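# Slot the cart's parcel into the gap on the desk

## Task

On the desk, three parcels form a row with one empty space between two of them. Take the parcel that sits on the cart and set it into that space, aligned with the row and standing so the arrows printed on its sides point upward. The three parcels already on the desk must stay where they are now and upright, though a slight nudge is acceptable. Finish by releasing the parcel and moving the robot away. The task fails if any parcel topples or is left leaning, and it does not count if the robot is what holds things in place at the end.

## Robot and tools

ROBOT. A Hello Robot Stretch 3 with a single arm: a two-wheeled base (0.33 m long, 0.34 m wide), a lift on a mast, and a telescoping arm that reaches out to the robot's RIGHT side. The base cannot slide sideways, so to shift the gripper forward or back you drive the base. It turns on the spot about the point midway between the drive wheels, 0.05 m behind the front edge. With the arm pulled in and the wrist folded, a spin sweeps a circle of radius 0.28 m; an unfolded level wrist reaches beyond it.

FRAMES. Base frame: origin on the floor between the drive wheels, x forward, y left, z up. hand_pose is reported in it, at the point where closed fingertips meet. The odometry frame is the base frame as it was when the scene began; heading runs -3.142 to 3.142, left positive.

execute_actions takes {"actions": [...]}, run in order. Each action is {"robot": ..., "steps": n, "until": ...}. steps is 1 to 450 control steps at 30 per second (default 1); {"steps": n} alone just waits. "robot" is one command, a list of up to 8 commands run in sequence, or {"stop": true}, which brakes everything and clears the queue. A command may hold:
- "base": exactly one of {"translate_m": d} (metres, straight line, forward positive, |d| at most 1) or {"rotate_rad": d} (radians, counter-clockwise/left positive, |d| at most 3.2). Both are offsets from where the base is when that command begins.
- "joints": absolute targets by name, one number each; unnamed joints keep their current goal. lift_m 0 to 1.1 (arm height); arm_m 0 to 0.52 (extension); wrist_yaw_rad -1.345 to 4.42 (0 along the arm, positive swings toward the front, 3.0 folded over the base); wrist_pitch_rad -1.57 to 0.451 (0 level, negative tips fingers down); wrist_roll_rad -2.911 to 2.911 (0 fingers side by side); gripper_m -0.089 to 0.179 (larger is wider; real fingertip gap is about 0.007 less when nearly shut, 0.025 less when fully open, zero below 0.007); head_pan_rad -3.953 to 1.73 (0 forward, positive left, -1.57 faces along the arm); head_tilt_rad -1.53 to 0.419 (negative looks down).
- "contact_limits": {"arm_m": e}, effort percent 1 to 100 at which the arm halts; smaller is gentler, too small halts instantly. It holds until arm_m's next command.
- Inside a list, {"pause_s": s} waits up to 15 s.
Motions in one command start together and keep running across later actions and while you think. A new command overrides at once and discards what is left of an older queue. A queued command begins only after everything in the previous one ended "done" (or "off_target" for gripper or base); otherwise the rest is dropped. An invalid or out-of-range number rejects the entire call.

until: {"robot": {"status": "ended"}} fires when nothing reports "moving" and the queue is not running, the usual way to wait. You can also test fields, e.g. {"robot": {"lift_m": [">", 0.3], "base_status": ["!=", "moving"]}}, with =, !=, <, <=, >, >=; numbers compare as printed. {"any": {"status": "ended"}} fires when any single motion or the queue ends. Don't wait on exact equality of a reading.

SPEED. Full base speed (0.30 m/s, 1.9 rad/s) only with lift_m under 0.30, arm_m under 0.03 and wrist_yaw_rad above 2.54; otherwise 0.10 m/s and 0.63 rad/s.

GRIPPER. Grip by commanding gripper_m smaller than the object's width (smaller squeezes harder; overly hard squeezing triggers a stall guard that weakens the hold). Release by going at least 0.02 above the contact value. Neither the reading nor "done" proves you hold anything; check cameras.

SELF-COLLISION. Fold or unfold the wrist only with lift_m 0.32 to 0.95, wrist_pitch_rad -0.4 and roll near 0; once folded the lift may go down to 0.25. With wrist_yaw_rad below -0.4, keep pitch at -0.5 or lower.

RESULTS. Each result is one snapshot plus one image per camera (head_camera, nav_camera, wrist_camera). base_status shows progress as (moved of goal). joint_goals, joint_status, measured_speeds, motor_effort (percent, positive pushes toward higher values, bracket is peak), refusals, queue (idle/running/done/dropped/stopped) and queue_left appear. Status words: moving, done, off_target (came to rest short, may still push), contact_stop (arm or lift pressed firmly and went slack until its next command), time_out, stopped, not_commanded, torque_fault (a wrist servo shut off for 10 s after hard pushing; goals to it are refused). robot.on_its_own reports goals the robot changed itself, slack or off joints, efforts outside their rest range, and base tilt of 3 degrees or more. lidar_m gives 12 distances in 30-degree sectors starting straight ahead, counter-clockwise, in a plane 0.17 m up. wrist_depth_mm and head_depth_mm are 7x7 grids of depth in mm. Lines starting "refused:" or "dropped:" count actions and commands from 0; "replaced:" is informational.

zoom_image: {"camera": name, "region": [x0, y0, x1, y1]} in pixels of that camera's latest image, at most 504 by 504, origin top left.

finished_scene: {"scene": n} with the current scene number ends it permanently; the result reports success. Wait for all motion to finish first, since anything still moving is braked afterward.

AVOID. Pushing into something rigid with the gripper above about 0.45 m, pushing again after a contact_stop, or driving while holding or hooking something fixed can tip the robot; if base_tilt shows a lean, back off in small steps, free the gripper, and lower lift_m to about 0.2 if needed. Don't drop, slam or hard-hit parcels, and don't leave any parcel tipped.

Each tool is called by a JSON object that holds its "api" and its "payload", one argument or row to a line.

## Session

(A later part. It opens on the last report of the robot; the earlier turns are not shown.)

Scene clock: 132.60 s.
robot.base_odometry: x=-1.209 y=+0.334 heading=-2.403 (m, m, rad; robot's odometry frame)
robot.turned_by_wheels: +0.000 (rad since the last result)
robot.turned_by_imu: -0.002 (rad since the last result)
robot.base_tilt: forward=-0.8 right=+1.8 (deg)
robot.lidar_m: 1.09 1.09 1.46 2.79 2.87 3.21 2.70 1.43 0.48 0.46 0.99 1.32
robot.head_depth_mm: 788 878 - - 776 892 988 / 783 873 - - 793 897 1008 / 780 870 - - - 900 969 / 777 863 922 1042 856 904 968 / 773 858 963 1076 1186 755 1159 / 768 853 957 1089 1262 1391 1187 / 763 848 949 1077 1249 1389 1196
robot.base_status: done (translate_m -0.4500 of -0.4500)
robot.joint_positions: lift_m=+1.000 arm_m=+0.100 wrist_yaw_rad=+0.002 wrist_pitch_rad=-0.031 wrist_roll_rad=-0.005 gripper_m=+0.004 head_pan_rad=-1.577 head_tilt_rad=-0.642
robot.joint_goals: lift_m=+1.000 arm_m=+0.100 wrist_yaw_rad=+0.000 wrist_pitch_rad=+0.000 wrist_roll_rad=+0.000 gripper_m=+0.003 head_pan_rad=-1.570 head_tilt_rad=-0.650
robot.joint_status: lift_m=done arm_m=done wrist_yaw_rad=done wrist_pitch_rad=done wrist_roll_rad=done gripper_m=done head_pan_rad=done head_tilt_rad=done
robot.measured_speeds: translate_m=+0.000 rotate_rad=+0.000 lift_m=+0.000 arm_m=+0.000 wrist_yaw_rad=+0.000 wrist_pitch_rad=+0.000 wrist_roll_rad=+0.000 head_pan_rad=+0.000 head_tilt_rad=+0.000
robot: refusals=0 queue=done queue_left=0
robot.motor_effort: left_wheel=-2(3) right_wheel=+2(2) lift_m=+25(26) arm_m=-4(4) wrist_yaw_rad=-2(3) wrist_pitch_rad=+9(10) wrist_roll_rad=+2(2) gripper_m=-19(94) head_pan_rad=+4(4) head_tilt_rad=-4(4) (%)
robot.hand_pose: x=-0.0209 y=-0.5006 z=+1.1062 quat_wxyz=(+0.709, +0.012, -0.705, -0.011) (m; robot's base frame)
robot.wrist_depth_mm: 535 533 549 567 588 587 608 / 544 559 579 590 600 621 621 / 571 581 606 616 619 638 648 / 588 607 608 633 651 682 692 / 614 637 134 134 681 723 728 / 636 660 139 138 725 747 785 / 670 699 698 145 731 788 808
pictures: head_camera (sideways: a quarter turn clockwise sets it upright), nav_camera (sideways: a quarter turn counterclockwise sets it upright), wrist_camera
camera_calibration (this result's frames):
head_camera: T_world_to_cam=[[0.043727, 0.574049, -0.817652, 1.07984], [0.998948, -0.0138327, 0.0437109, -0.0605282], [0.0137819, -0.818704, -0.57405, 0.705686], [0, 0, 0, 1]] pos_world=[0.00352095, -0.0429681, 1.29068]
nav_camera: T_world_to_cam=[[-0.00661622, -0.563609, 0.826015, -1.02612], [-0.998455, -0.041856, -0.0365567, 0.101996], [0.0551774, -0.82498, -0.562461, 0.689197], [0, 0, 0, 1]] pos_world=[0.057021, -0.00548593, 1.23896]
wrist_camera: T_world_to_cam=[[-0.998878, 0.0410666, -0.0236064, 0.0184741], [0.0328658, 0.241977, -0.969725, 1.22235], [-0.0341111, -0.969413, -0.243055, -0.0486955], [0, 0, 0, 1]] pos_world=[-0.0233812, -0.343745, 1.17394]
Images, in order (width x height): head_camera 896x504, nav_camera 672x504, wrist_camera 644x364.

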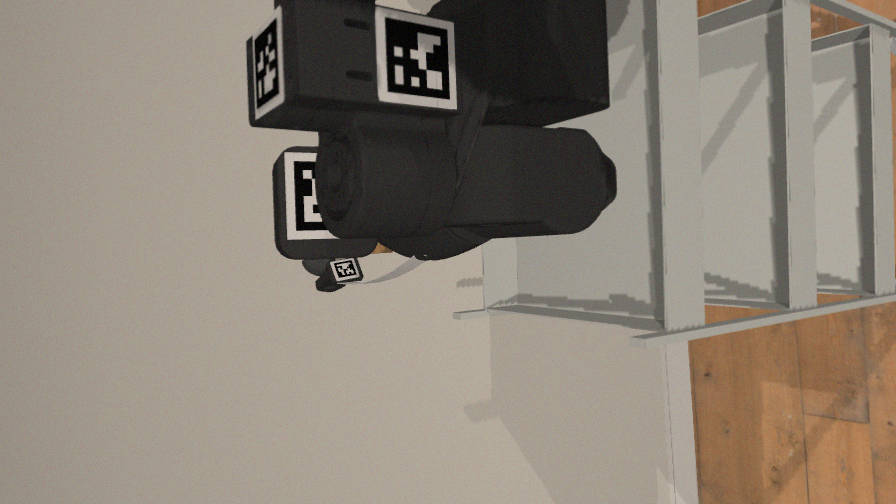

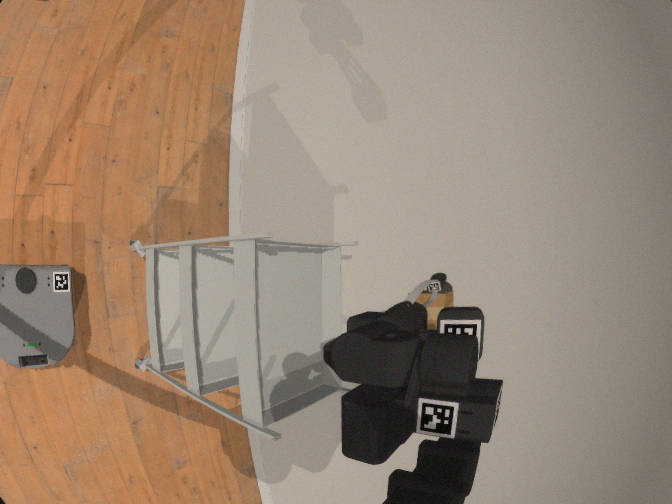

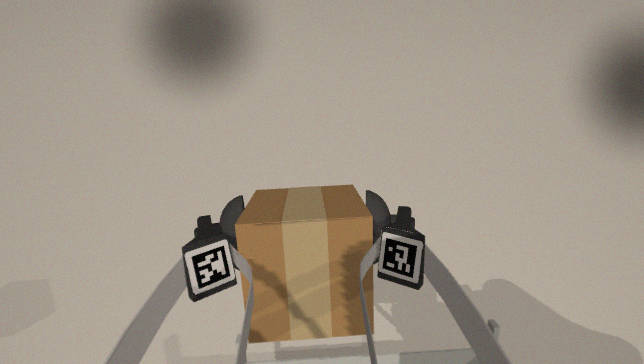

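{"api": "execute_actions", "payload": {
  "actions": [
    {"robot": [{"joints": {"arm_m": 0.0}, "base": {"rotate_rad": -0.517}}, {"joints": {"lift_m": 0.76}, "base": {"translate_m": -1.0}}, {"base": {"translate_m": -1.0}}, {"base": {"translate_m": -0.369}}, {"base": {"rotate_rad": -1.054}}], "steps": 450, "until": {"robot": {"status": "ended"}}},
    {"steps": 450, "until": {"robot": {"status": "ended"}}},
    {"steps": 450, "until": {"robot": {"status": "ended"}}}
  ]
}}

Scene clock: 179.20 s.
robot.base_odometry: x=+1.102 y=+0.854 heading=+2.309 (m, m, rad; robot's odometry frame)
robot.turned_by_wheels: -1.571 (rad since the last result)
robot.turned_by_imu: -1.558 (rad since the last result)
robot.base_tilt: forward=-0.7 right=+1.9 (deg)
robot.lidar_m: 2.20 2.28 2.36 3.05 2.30 1.56 1.24 0.88 0.89 1.07 0.82 0.83
robot.head_depth_mm: 881 979 1105 1002 764 619 531 / 877 974 1096 1004 769 623 534 / 871 969 1084 1011 772 606 - / 866 961 1079 1021 779 610 525 / 859 951 1068 1026 782 630 526 / 855 948 1064 1035 786 632 529 / 847 942 1050 1043 789 634 531
robot.base_status: done (rotate_rad -1.0538 of -1.0540)
robot.joint_positions: lift_m=+0.760 arm_m=+0.002 wrist_yaw_rad=+0.001 wrist_pitch_rad=-0.030 wrist_roll_rad=-0.005 gripper_m=+0.004 head_pan_rad=-1.577 head_tilt_rad=-0.642
robot.joint_goals: lift_m=+0.760 arm_m=+0.000 wrist_yaw_rad=+0.000 wrist_pitch_rad=+0.000 wrist_roll_rad=+0.000 gripper_m=+0.003 head_pan_rad=-1.570 head_tilt_rad=-0.650
robot.joint_status: lift_m=done arm_m=done wrist_yaw_rad=done wrist_pitch_rad=done wrist_roll_rad=done gripper_m=done head_pan_rad=done head_tilt_rad=done
robot.measured_speeds: translate_m=+0.000 rotate_rad=+0.000 lift_m=+0.000 arm_m=+0.000 wrist_yaw_rad=+0.000 wrist_pitch_rad=+0.000 wrist_roll_rad=+0.000 head_pan_rad=+0.000 head_tilt_rad=+0.000
robot: refusals=0 queue=done queue_left=0
robot.motor_effort: left_wheel=+3(9) right_wheel=-3(7) lift_m=+14(24) arm_m=-4(4) wrist_yaw_rad=-1(1) wrist_pitch_rad=+9(9) wrist_roll_rad=+2(2) gripper_m=-19(19) head_pan_rad=+4(5) head_tilt_rad=-4(4) (%)
robot.hand_pose: x=-0.0213 y=-0.4021 z=+0.8673 quat_wxyz=(+0.709, +0.011, -0.705, -0.011) (m; robot's base frame)
robot.wrist_depth_mm: 688 713 726 741 777 768 816 / 712 730 750 772 771 811 869 / 743 753 789 811 834 836 883 / 771 774 793 810 777 752 707 / 528 512 133 134 481 470 459 / 378 301 138 138 284 290 344 / 295 270 276 145 279 273 271
pictures: head_camera (sideways: a quarter turn clockwise sets it upright), nav_camera (sideways: a quarter turn counterclockwise sets it upright), wrist_camera
camera_calibration (this result's frames):
head_camera: T_world_to_cam=[[0.0437067, 0.574142, -0.817588, 1.07975], [0.998949, -0.0138014, 0.0437101, -0.0605271], [0.0138119, -0.818639, -0.574142, 0.705805], [0, 0, 0, 1]] pos_world=[0.00352251, -0.0429669, 1.29067]
nav_camera: T_world_to_cam=[[-0.00659635, -0.563702, 0.825952, -1.02603], [-0.998453, -0.041888, -0.0365621, 0.102003], [0.0552076, -0.824915, -0.562554, 0.689317], [0, 0, 0, 1]] pos_world=[0.0570212, -0.00547703, 1.23896]
wrist_camera: T_world_to_cam=[[-0.998811, 0.0426164, -0.0236769, 0.00906902], [0.0332493, 0.240282, -0.970134, 0.96653], [-0.0356545, -0.969767, -0.241413, -0.0128928], [0, 0, 0, 1]] pos_world=[-0.0235379, -0.245129, 0.934765]
Images, in order (width x height): head_camera 896x504, nav_camera 672x504, wrist_camera 644x364.

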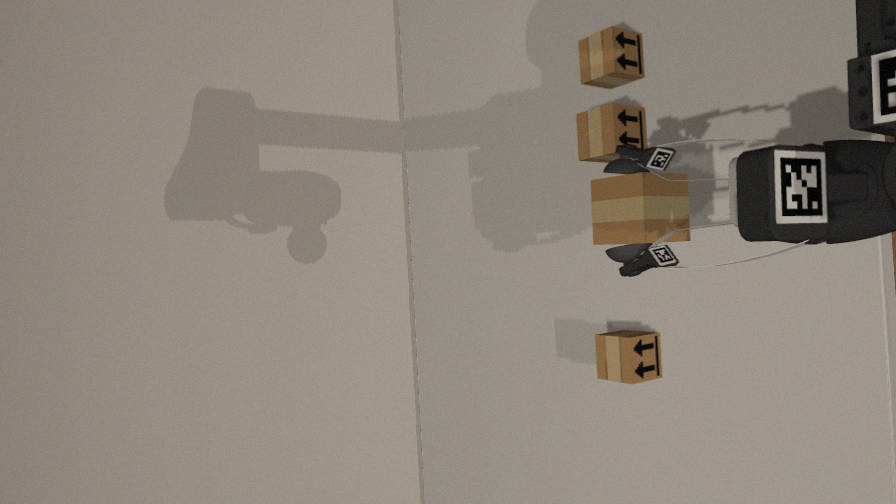

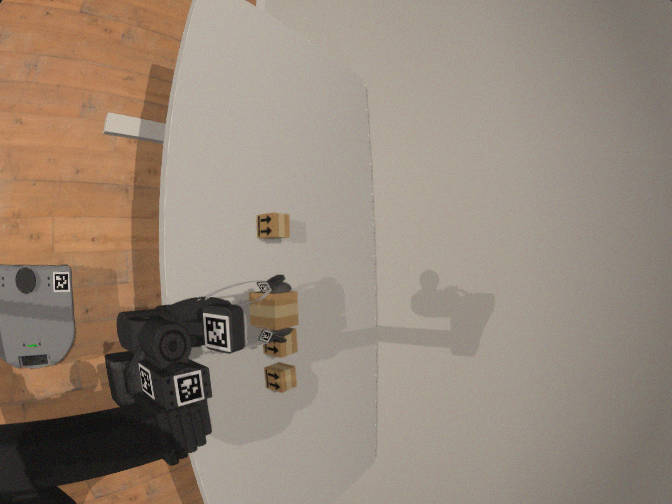

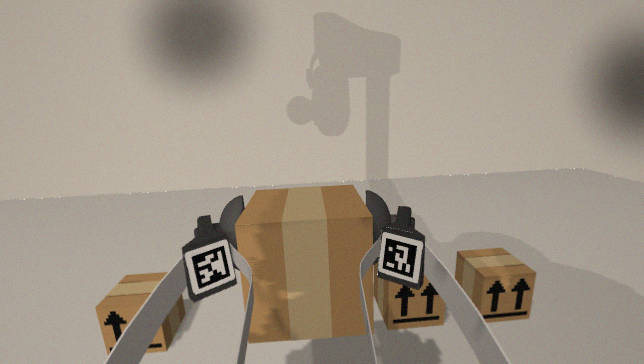

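{"api": "execute_actions", "payload": {
  "actions": [
    {"robot": [{"base": {"translate_m": 0.033}, "joints": {"arm_m": 0.09}}, {"joints": {"lift_m": 0.675}}], "steps": 450, "until": {"robot": {"status": "ended"}}}
  ]
}}

Scene clock: 193.13 s.
robot.base_odometry: x=+1.080 y=+0.878 heading=+2.309 (m, m, rad; robot's odometry frame)
robot.turned_by_wheels: +0.000 (rad since the last result)
robot.turned_by_imu: -0.001 (rad since the last result)
robot.base_tilt: forward=-0.8 right=+1.8 (deg)
robot.lidar_m: 2.17 2.25 2.34 3.07 2.35 1.60 1.28 0.90 0.93 1.07 0.79 1.45
robot.head_depth_mm: 879 979 1102 1000 764 619 544 / 875 974 1096 1005 767 620 - / 868 964 1085 1014 774 642 - / 862 960 1078 1023 780 631 525 / 861 953 1070 1031 781 629 526 / 852 946 1060 1033 786 633 529 / 847 938 1049 1044 789 634 531
robot.base_status: done (translate_m +0.0330 of +0.0330)
robot.joint_positions: lift_m=+0.675 arm_m=+0.090 wrist_yaw_rad=+0.001 wrist_pitch_rad=-0.030 wrist_roll_rad=-0.005 gripper_m=+0.004 head_pan_rad=-1.577 head_tilt_rad=-0.642
robot.joint_goals: lift_m=+0.675 arm_m=+0.090 wrist_yaw_rad=+0.000 wrist_pitch_rad=+0.000 wrist_roll_rad=+0.000 gripper_m=+0.003 head_pan_rad=-1.570 head_tilt_rad=-0.650
robot.joint_status: lift_m=done arm_m=done wrist_yaw_rad=done wrist_pitch_rad=done wrist_roll_rad=done gripper_m=done head_pan_rad=done head_tilt_rad=done
robot.measured_speeds: translate_m=+0.000 rotate_rad=+0.000 lift_m=+0.000 arm_m=+0.000 wrist_yaw_rad=+0.000 wrist_pitch_rad=+0.000 wrist_roll_rad=+0.000 head_pan_rad=+0.000 head_tilt_rad=+0.000
robot: refusals=0 queue=done queue_left=0
robot.motor_effort: left_wheel=+4(8) right_wheel=-4(6) lift_m=+14(14) arm_m=+3(3) wrist_yaw_rad=+0(0) wrist_pitch_rad=+9(9) wrist_roll_rad=+2(2) gripper_m=-19(19) head_pan_rad=+5(4) head_tilt_rad=-4(5) (%)
robot.hand_pose: x=-0.0213 y=-0.4901 z=+0.7824 quat_wxyz=(+0.709, +0.011, -0.705, -0.010) (m; robot's base frame)
robot.wrist_depth_mm: 618 624 644 654 700 706 721 / 639 647 677 691 717 730 755 / 677 677 688 714 734 761 791 / 540 514 501 476 465 445 432 / 322 285 134 134 271 178 192 / 159 165 139 138 204 184 188 / 164 167 166 144 168 165 163
pictures: head_camera (sideways: a quarter turn clockwise sets it upright), nav_camera (sideways: a quarter turn counterclockwise sets it upright), wrist_camera
camera_calibration (this result's frames):
head_camera: T_world_to_cam=[[0.0437068, 0.574142, -0.817588, 1.07975], [0.998949, -0.0138015, 0.0437101, -0.0605271], [0.0138118, -0.818639, -0.574142, 0.705805], [0, 0, 0, 1]] pos_world=[0.00352251, -0.0429669, 1.29067]
nav_camera: T_world_to_cam=[[-0.00659642, -0.563702, 0.825952, -1.02603], [-0.998453, -0.0418879, -0.0365621, 0.102003], [0.0552075, -0.824915, -0.562554, 0.689317], [0, 0, 0, 1]] pos_world=[0.0570212, -0.00547703, 1.23896]
wrist_camera: T_world_to_cam=[[-0.998811, 0.042612, -0.0236859, 0.0108106], [0.0332496, 0.240083, -0.970183, 0.905199], [-0.0356548, -0.969817, -0.241214, -0.118868], [0, 0, 0, 1]] pos_world=[-0.0235379, -0.333063, 0.849792]
Images, in order (width x height): head_camera 896x504, nav_camera 672x504, wrist_camera 644x364.

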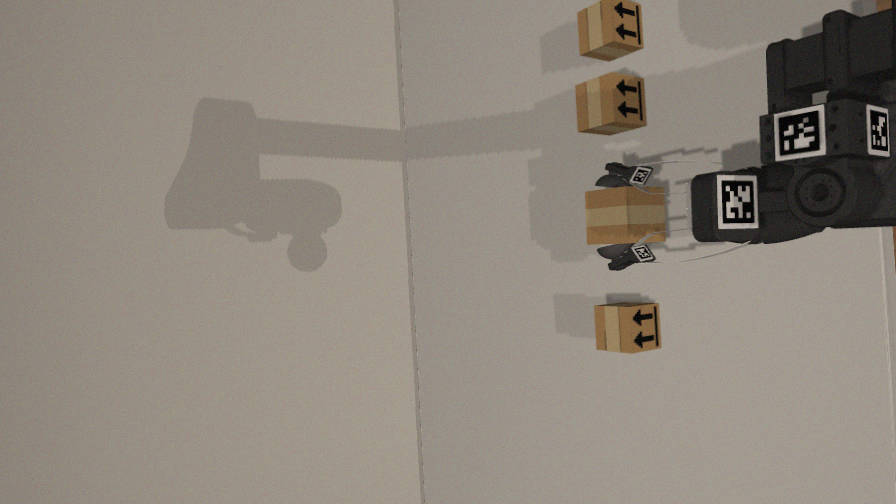

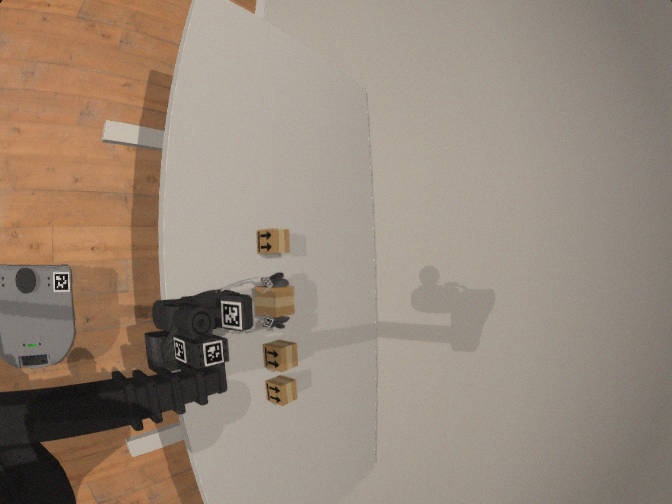

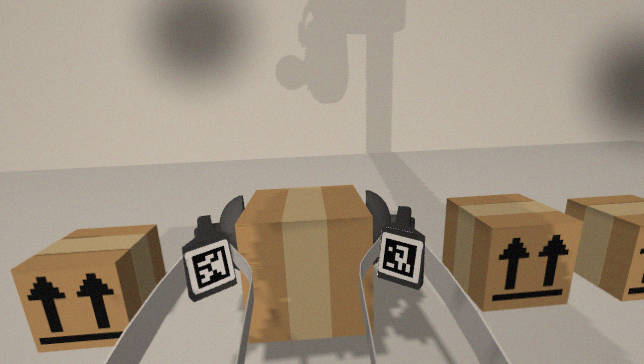

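{"api": "execute_actions", "payload": {
  "actions": [
    {"robot": [{"joints": {"arm_m": 0.123}}, {"joints": {"lift_m": 0.661}}, {"joints": {"gripper_m": 0.09}}], "steps": 450, "until": {"robot": {"status": "ended"}}}
  ]
}}

Scene clock: 201.77 s.
robot.base_odometry: x=+1.080 y=+0.878 heading=+2.309 (m, m, rad; robot's odometry frame)
robot.turned_by_wheels: +0.000 (rad since the last result)
robot.turned_by_imu: -0.001 (rad since the last result)
robot.base_tilt: forward=-0.8 right=+1.8 (deg)
robot.lidar_m: 2.16 2.24 2.35 3.06 2.34 1.59 1.27 0.91 0.93 1.07 0.79 1.45
robot.head_depth_mm: 879 978 1100 999 764 619 531 / 875 974 1095 1004 767 638 - / 871 965 1088 1012 785 660 - / 863 959 1078 1019 779 627 526 / 859 953 1069 1027 782 630 527 / 854 944 1060 1033 786 634 529 / 846 939 1053 1044 789 634 529
robot.base_status: done (translate_m +0.0330 of +0.0330)
robot.joint_positions: lift_m=+0.661 arm_m=+0.123 wrist_yaw_rad=+0.001 wrist_pitch_rad=-0.024 wrist_roll_rad=-0.005 gripper_m=+0.090 head_pan_rad=-1.577 head_tilt_rad=-0.642
robot.joint_goals: lift_m=+0.661 arm_m=+0.123 wrist_yaw_rad=+0.000 wrist_pitch_rad=+0.000 wrist_roll_rad=+0.000 gripper_m=+0.090 head_pan_rad=-1.570 head_tilt_rad=-0.650
robot.joint_status: lift_m=done arm_m=done wrist_yaw_rad=done wrist_pitch_rad=done wrist_roll_rad=done gripper_m=done head_pan_rad=done head_tilt_rad=done
robot.measured_speeds: translate_m=+0.000 rotate_rad=+0.000 lift_m=+0.000 arm_m=+0.000 wrist_yaw_rad=+0.000 wrist_pitch_rad=+0.000 wrist_roll_rad=+0.000 head_pan_rad=+0.000 head_tilt_rad=+0.000
robot: refusals=0 queue=done queue_left=0
robot.motor_effort: left_wheel=+4(4) right_wheel=-4(4) lift_m=+14(15) arm_m=+2(3) wrist_yaw_rad=+0(2) wrist_pitch_rad=+7(9) wrist_roll_rad=+2(2) gripper_m=+0(81) head_pan_rad=+5(3) head_tilt_rad=-4(4) (%)
robot.hand_pose: x=-0.0213 y=-0.5232 z=+0.7698 quat_wxyz=(+0.709, +0.009, -0.705, -0.009) (m; robot's base frame)
robot.wrist_depth_mm: 591 602 624 628 659 660 682 / 618 622 652 671 686 701 708 / 637 666 683 689 725 724 746 / 494 466 453 436 425 402 387 / 163 283 146 135 281 158 142 / 129 155 140 139 182 152 147 / 131 151 148 144 151 149 146
pictures: head_camera (sideways: a quarter turn clockwise sets it upright), nav_camera (sideways: a quarter turn counterclockwise sets it upright), wrist_camera
camera_calibration (this result's frames):
head_camera: T_world_to_cam=[[0.0437067, 0.574143, -0.817588, 1.07975], [0.998949, -0.0138014, 0.0437101, -0.0605271], [0.0138119, -0.818639, -0.574142, 0.705805], [0, 0, 0, 1]] pos_world=[0.00352251, -0.0429669, 1.29067]
nav_camera: T_world_to_cam=[[-0.00659635, -0.563702, 0.825952, -1.02603], [-0.998453, -0.041888, -0.0365621, 0.102003], [0.0552076, -0.824915, -0.562554, 0.689317], [0, 0, 0, 1]] pos_world=[0.0570212, -0.00547702, 1.23896]
wrist_camera: T_world_to_cam=[[-0.998811, 0.042483, -0.0239206, 0.0120383], [0.0332531, 0.234807, -0.971473, 0.899155], [-0.0356544, -0.971113, -0.235941, -0.158813], [0, 0, 0, 1]] pos_world=[-0.0235381, -0.365865, 0.836322]
Images, in order (width x height): head_camera 896x504, nav_camera 672x504, wrist_camera 644x364.

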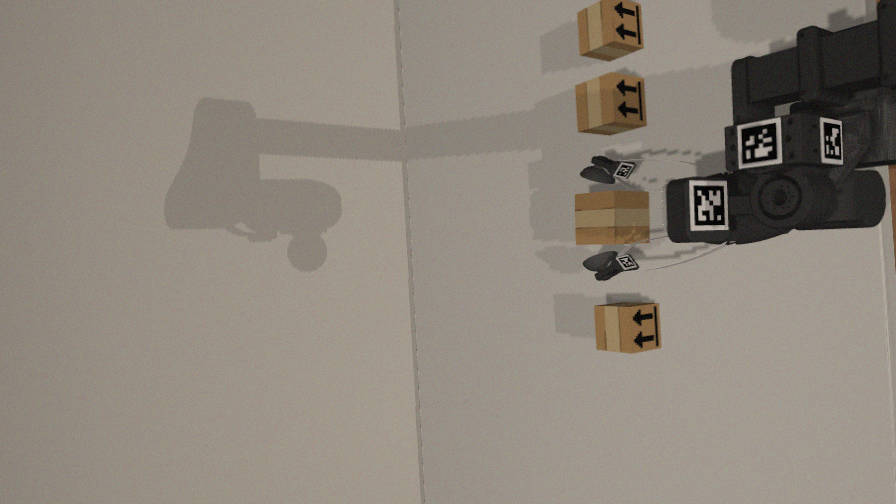

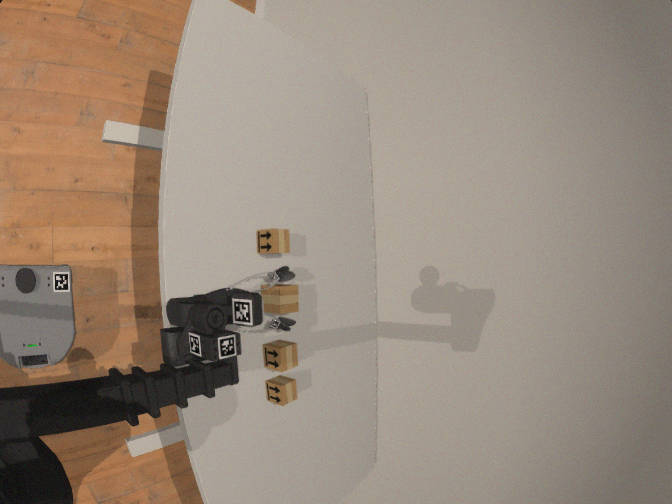

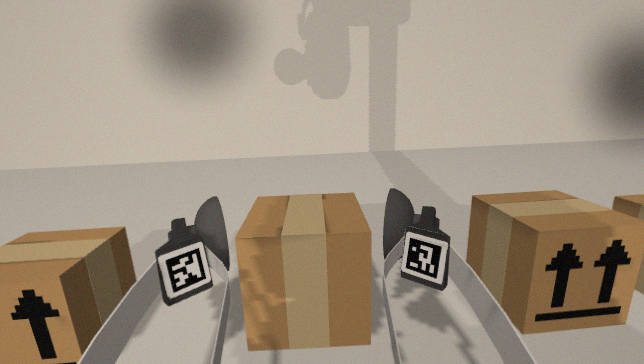

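The parcel is down in the gap. I'll move clear, then drive forward a little to check which way the arrows on its side face point.

{"api": "execute_actions", "payload": {
  "actions": [
    {"robot": [{"joints": {"lift_m": 0.8}}, {"joints": {"arm_m": 0.0, "head_pan_rad": -2.2, "head_tilt_rad": -0.75}, "base": {"translate_m": 0.3}}], "steps": 450, "until": {"robot": {"status": "ended"}}}
  ]
}}

Scene clock: 211.70 s.
robot.base_odometry: x=+0.878 y=+1.100 heading=+2.309 (m, m, rad; robot's odometry frame)
robot.turned_by_wheels: +0.000 (rad since the last result)
robot.turned_by_imu: +0.000 (rad since the last result)
robot.base_tilt: forward=-0.8 right=+1.9 (deg)
robot.lidar_m: 1.87 1.94 2.15 3.06 2.78 1.86 1.57 1.14 1.11 1.05 0.63 1.43
robot.head_depth_mm: 1465 1711 1164 869 764 1307 1151 / 1323 1529 1172 862 703 1316 - / 1205 1377 1181 829 704 630 - / 1109 1248 1193 888 706 632 - / 1026 1142 1200 893 692 620 - / 954 1054 1137 897 710 622 - / 891 977 1068 906 719 - 496
robot.base_status: done (translate_m +0.3000 of +0.3000)
robot.joint_positions: lift_m=+0.800 arm_m=+0.002 wrist_yaw_rad=+0.001 wrist_pitch_rad=-0.023 wrist_roll_rad=-0.005 gripper_m=+0.090 head_pan_rad=-2.193 head_tilt_rad=-0.741
robot.joint_goals: lift_m=+0.800 arm_m=+0.000 wrist_yaw_rad=+0.000 wrist_pitch_rad=+0.000 wrist_roll_rad=+0.000 gripper_m=+0.090 head_pan_rad=-2.200 head_tilt_rad=-0.750
robot.joint_status: lift_m=done arm_m=done wrist_yaw_rad=done wrist_pitch_rad=done wrist_roll_rad=done gripper_m=done head_pan_rad=done head_tilt_rad=done
robot.measured_speeds: translate_m=+0.000 rotate_rad=+0.000 lift_m=+0.000 arm_m=+0.000 wrist_yaw_rad=+0.000 wrist_pitch_rad=+0.000 wrist_roll_rad=+0.000 head_pan_rad=+0.000 head_tilt_rad=+0.000
robot: refusals=0 queue=done queue_left=0
robot.motor_effort: left_wheel=+3(8) right_wheel=-3(4) lift_m=+24(25) arm_m=-4(5) wrist_yaw_rad=+0(1) wrist_pitch_rad=+7(7) wrist_roll_rad=+2(2) gripper_m=+1(1) head_pan_rad=-4(49) head_tilt_rad=-5(17) (%)
robot.hand_pose: x=-0.0213 y=-0.4024 z=+0.9085 quat_wxyz=(+0.709, +0.009, -0.705, -0.008) (m; robot's base frame)
robot.wrist_depth_mm: 671 691 706 723 753 787 790 / 698 718 731 777 772 801 845 / 730 740 766 808 795 853 871 / 754 776 797 809 846 861 869 / 778 630 603 594 623 562 549 / 462 451 438 431 407 419 334 / 352 346 344 342 335 306 305
pictures: head_camera (sideways: a quarter turn clockwise sets it upright), nav_camera (sideways: a quarter turn counterclockwise sets it upright), wrist_camera
camera_calibration (this result's frames):
head_camera: T_world_to_cam=[[0.412623, 0.506328, -0.757215, 0.998801], [0.804825, -0.591971, 0.0427331, -0.0580655], [-0.426612, -0.627058, -0.651766, 0.809472], [0, 0, 0, 1]] pos_world=[-0.0200653, -0.032508, 1.28637]
nav_camera: T_world_to_cam=[[-0.376812, -0.519961, 0.766585, -0.946386], [-0.836854, 0.545883, -0.0410894, 0.106906], [-0.397101, -0.657003, -0.640826, 0.793901], [0, 0, 0, 1]] pos_world=[0.048114, -0.0288468, 1.23863]
wrist_camera: T_world_to_cam=[[-0.99881, 0.0424557, -0.0239867, 0.0102683], [0.0332562, 0.233316, -0.971832, 1.00529], [-0.0356633, -0.971474, -0.23445, -0.0101752], [0, 0, 0, 1]] pos_world=[-0.023539, -0.244871, 0.974837]
Images, in order (width x height): head_camera 896x504, nav_camera 672x504, wrist_camera 644x364.

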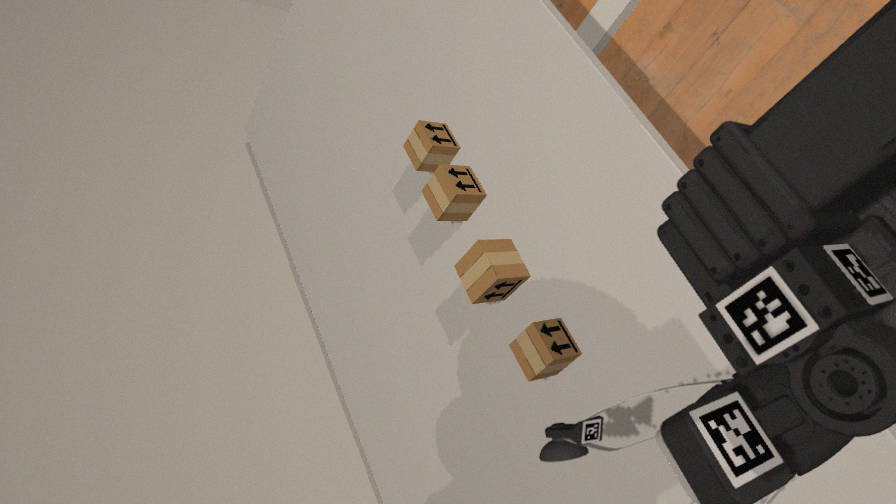

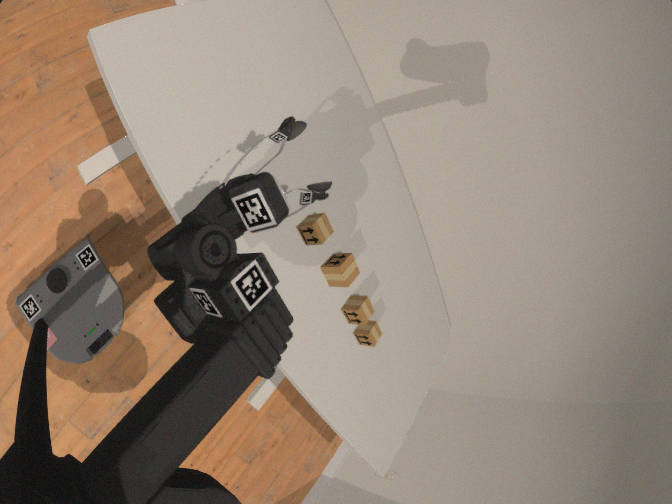

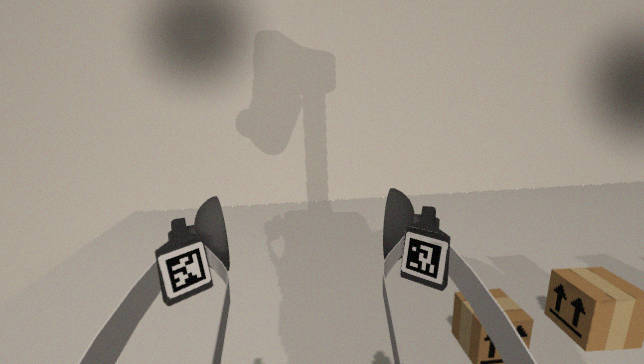

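The wrist camera shows the arrows on the placed parcel pointing up, and it sits in line with the row. All motion has ended, so I'll finish the scene.

{"api": "finished_scene", "payload": {
  "scene": 2
}}

The scene is finished: the task was done.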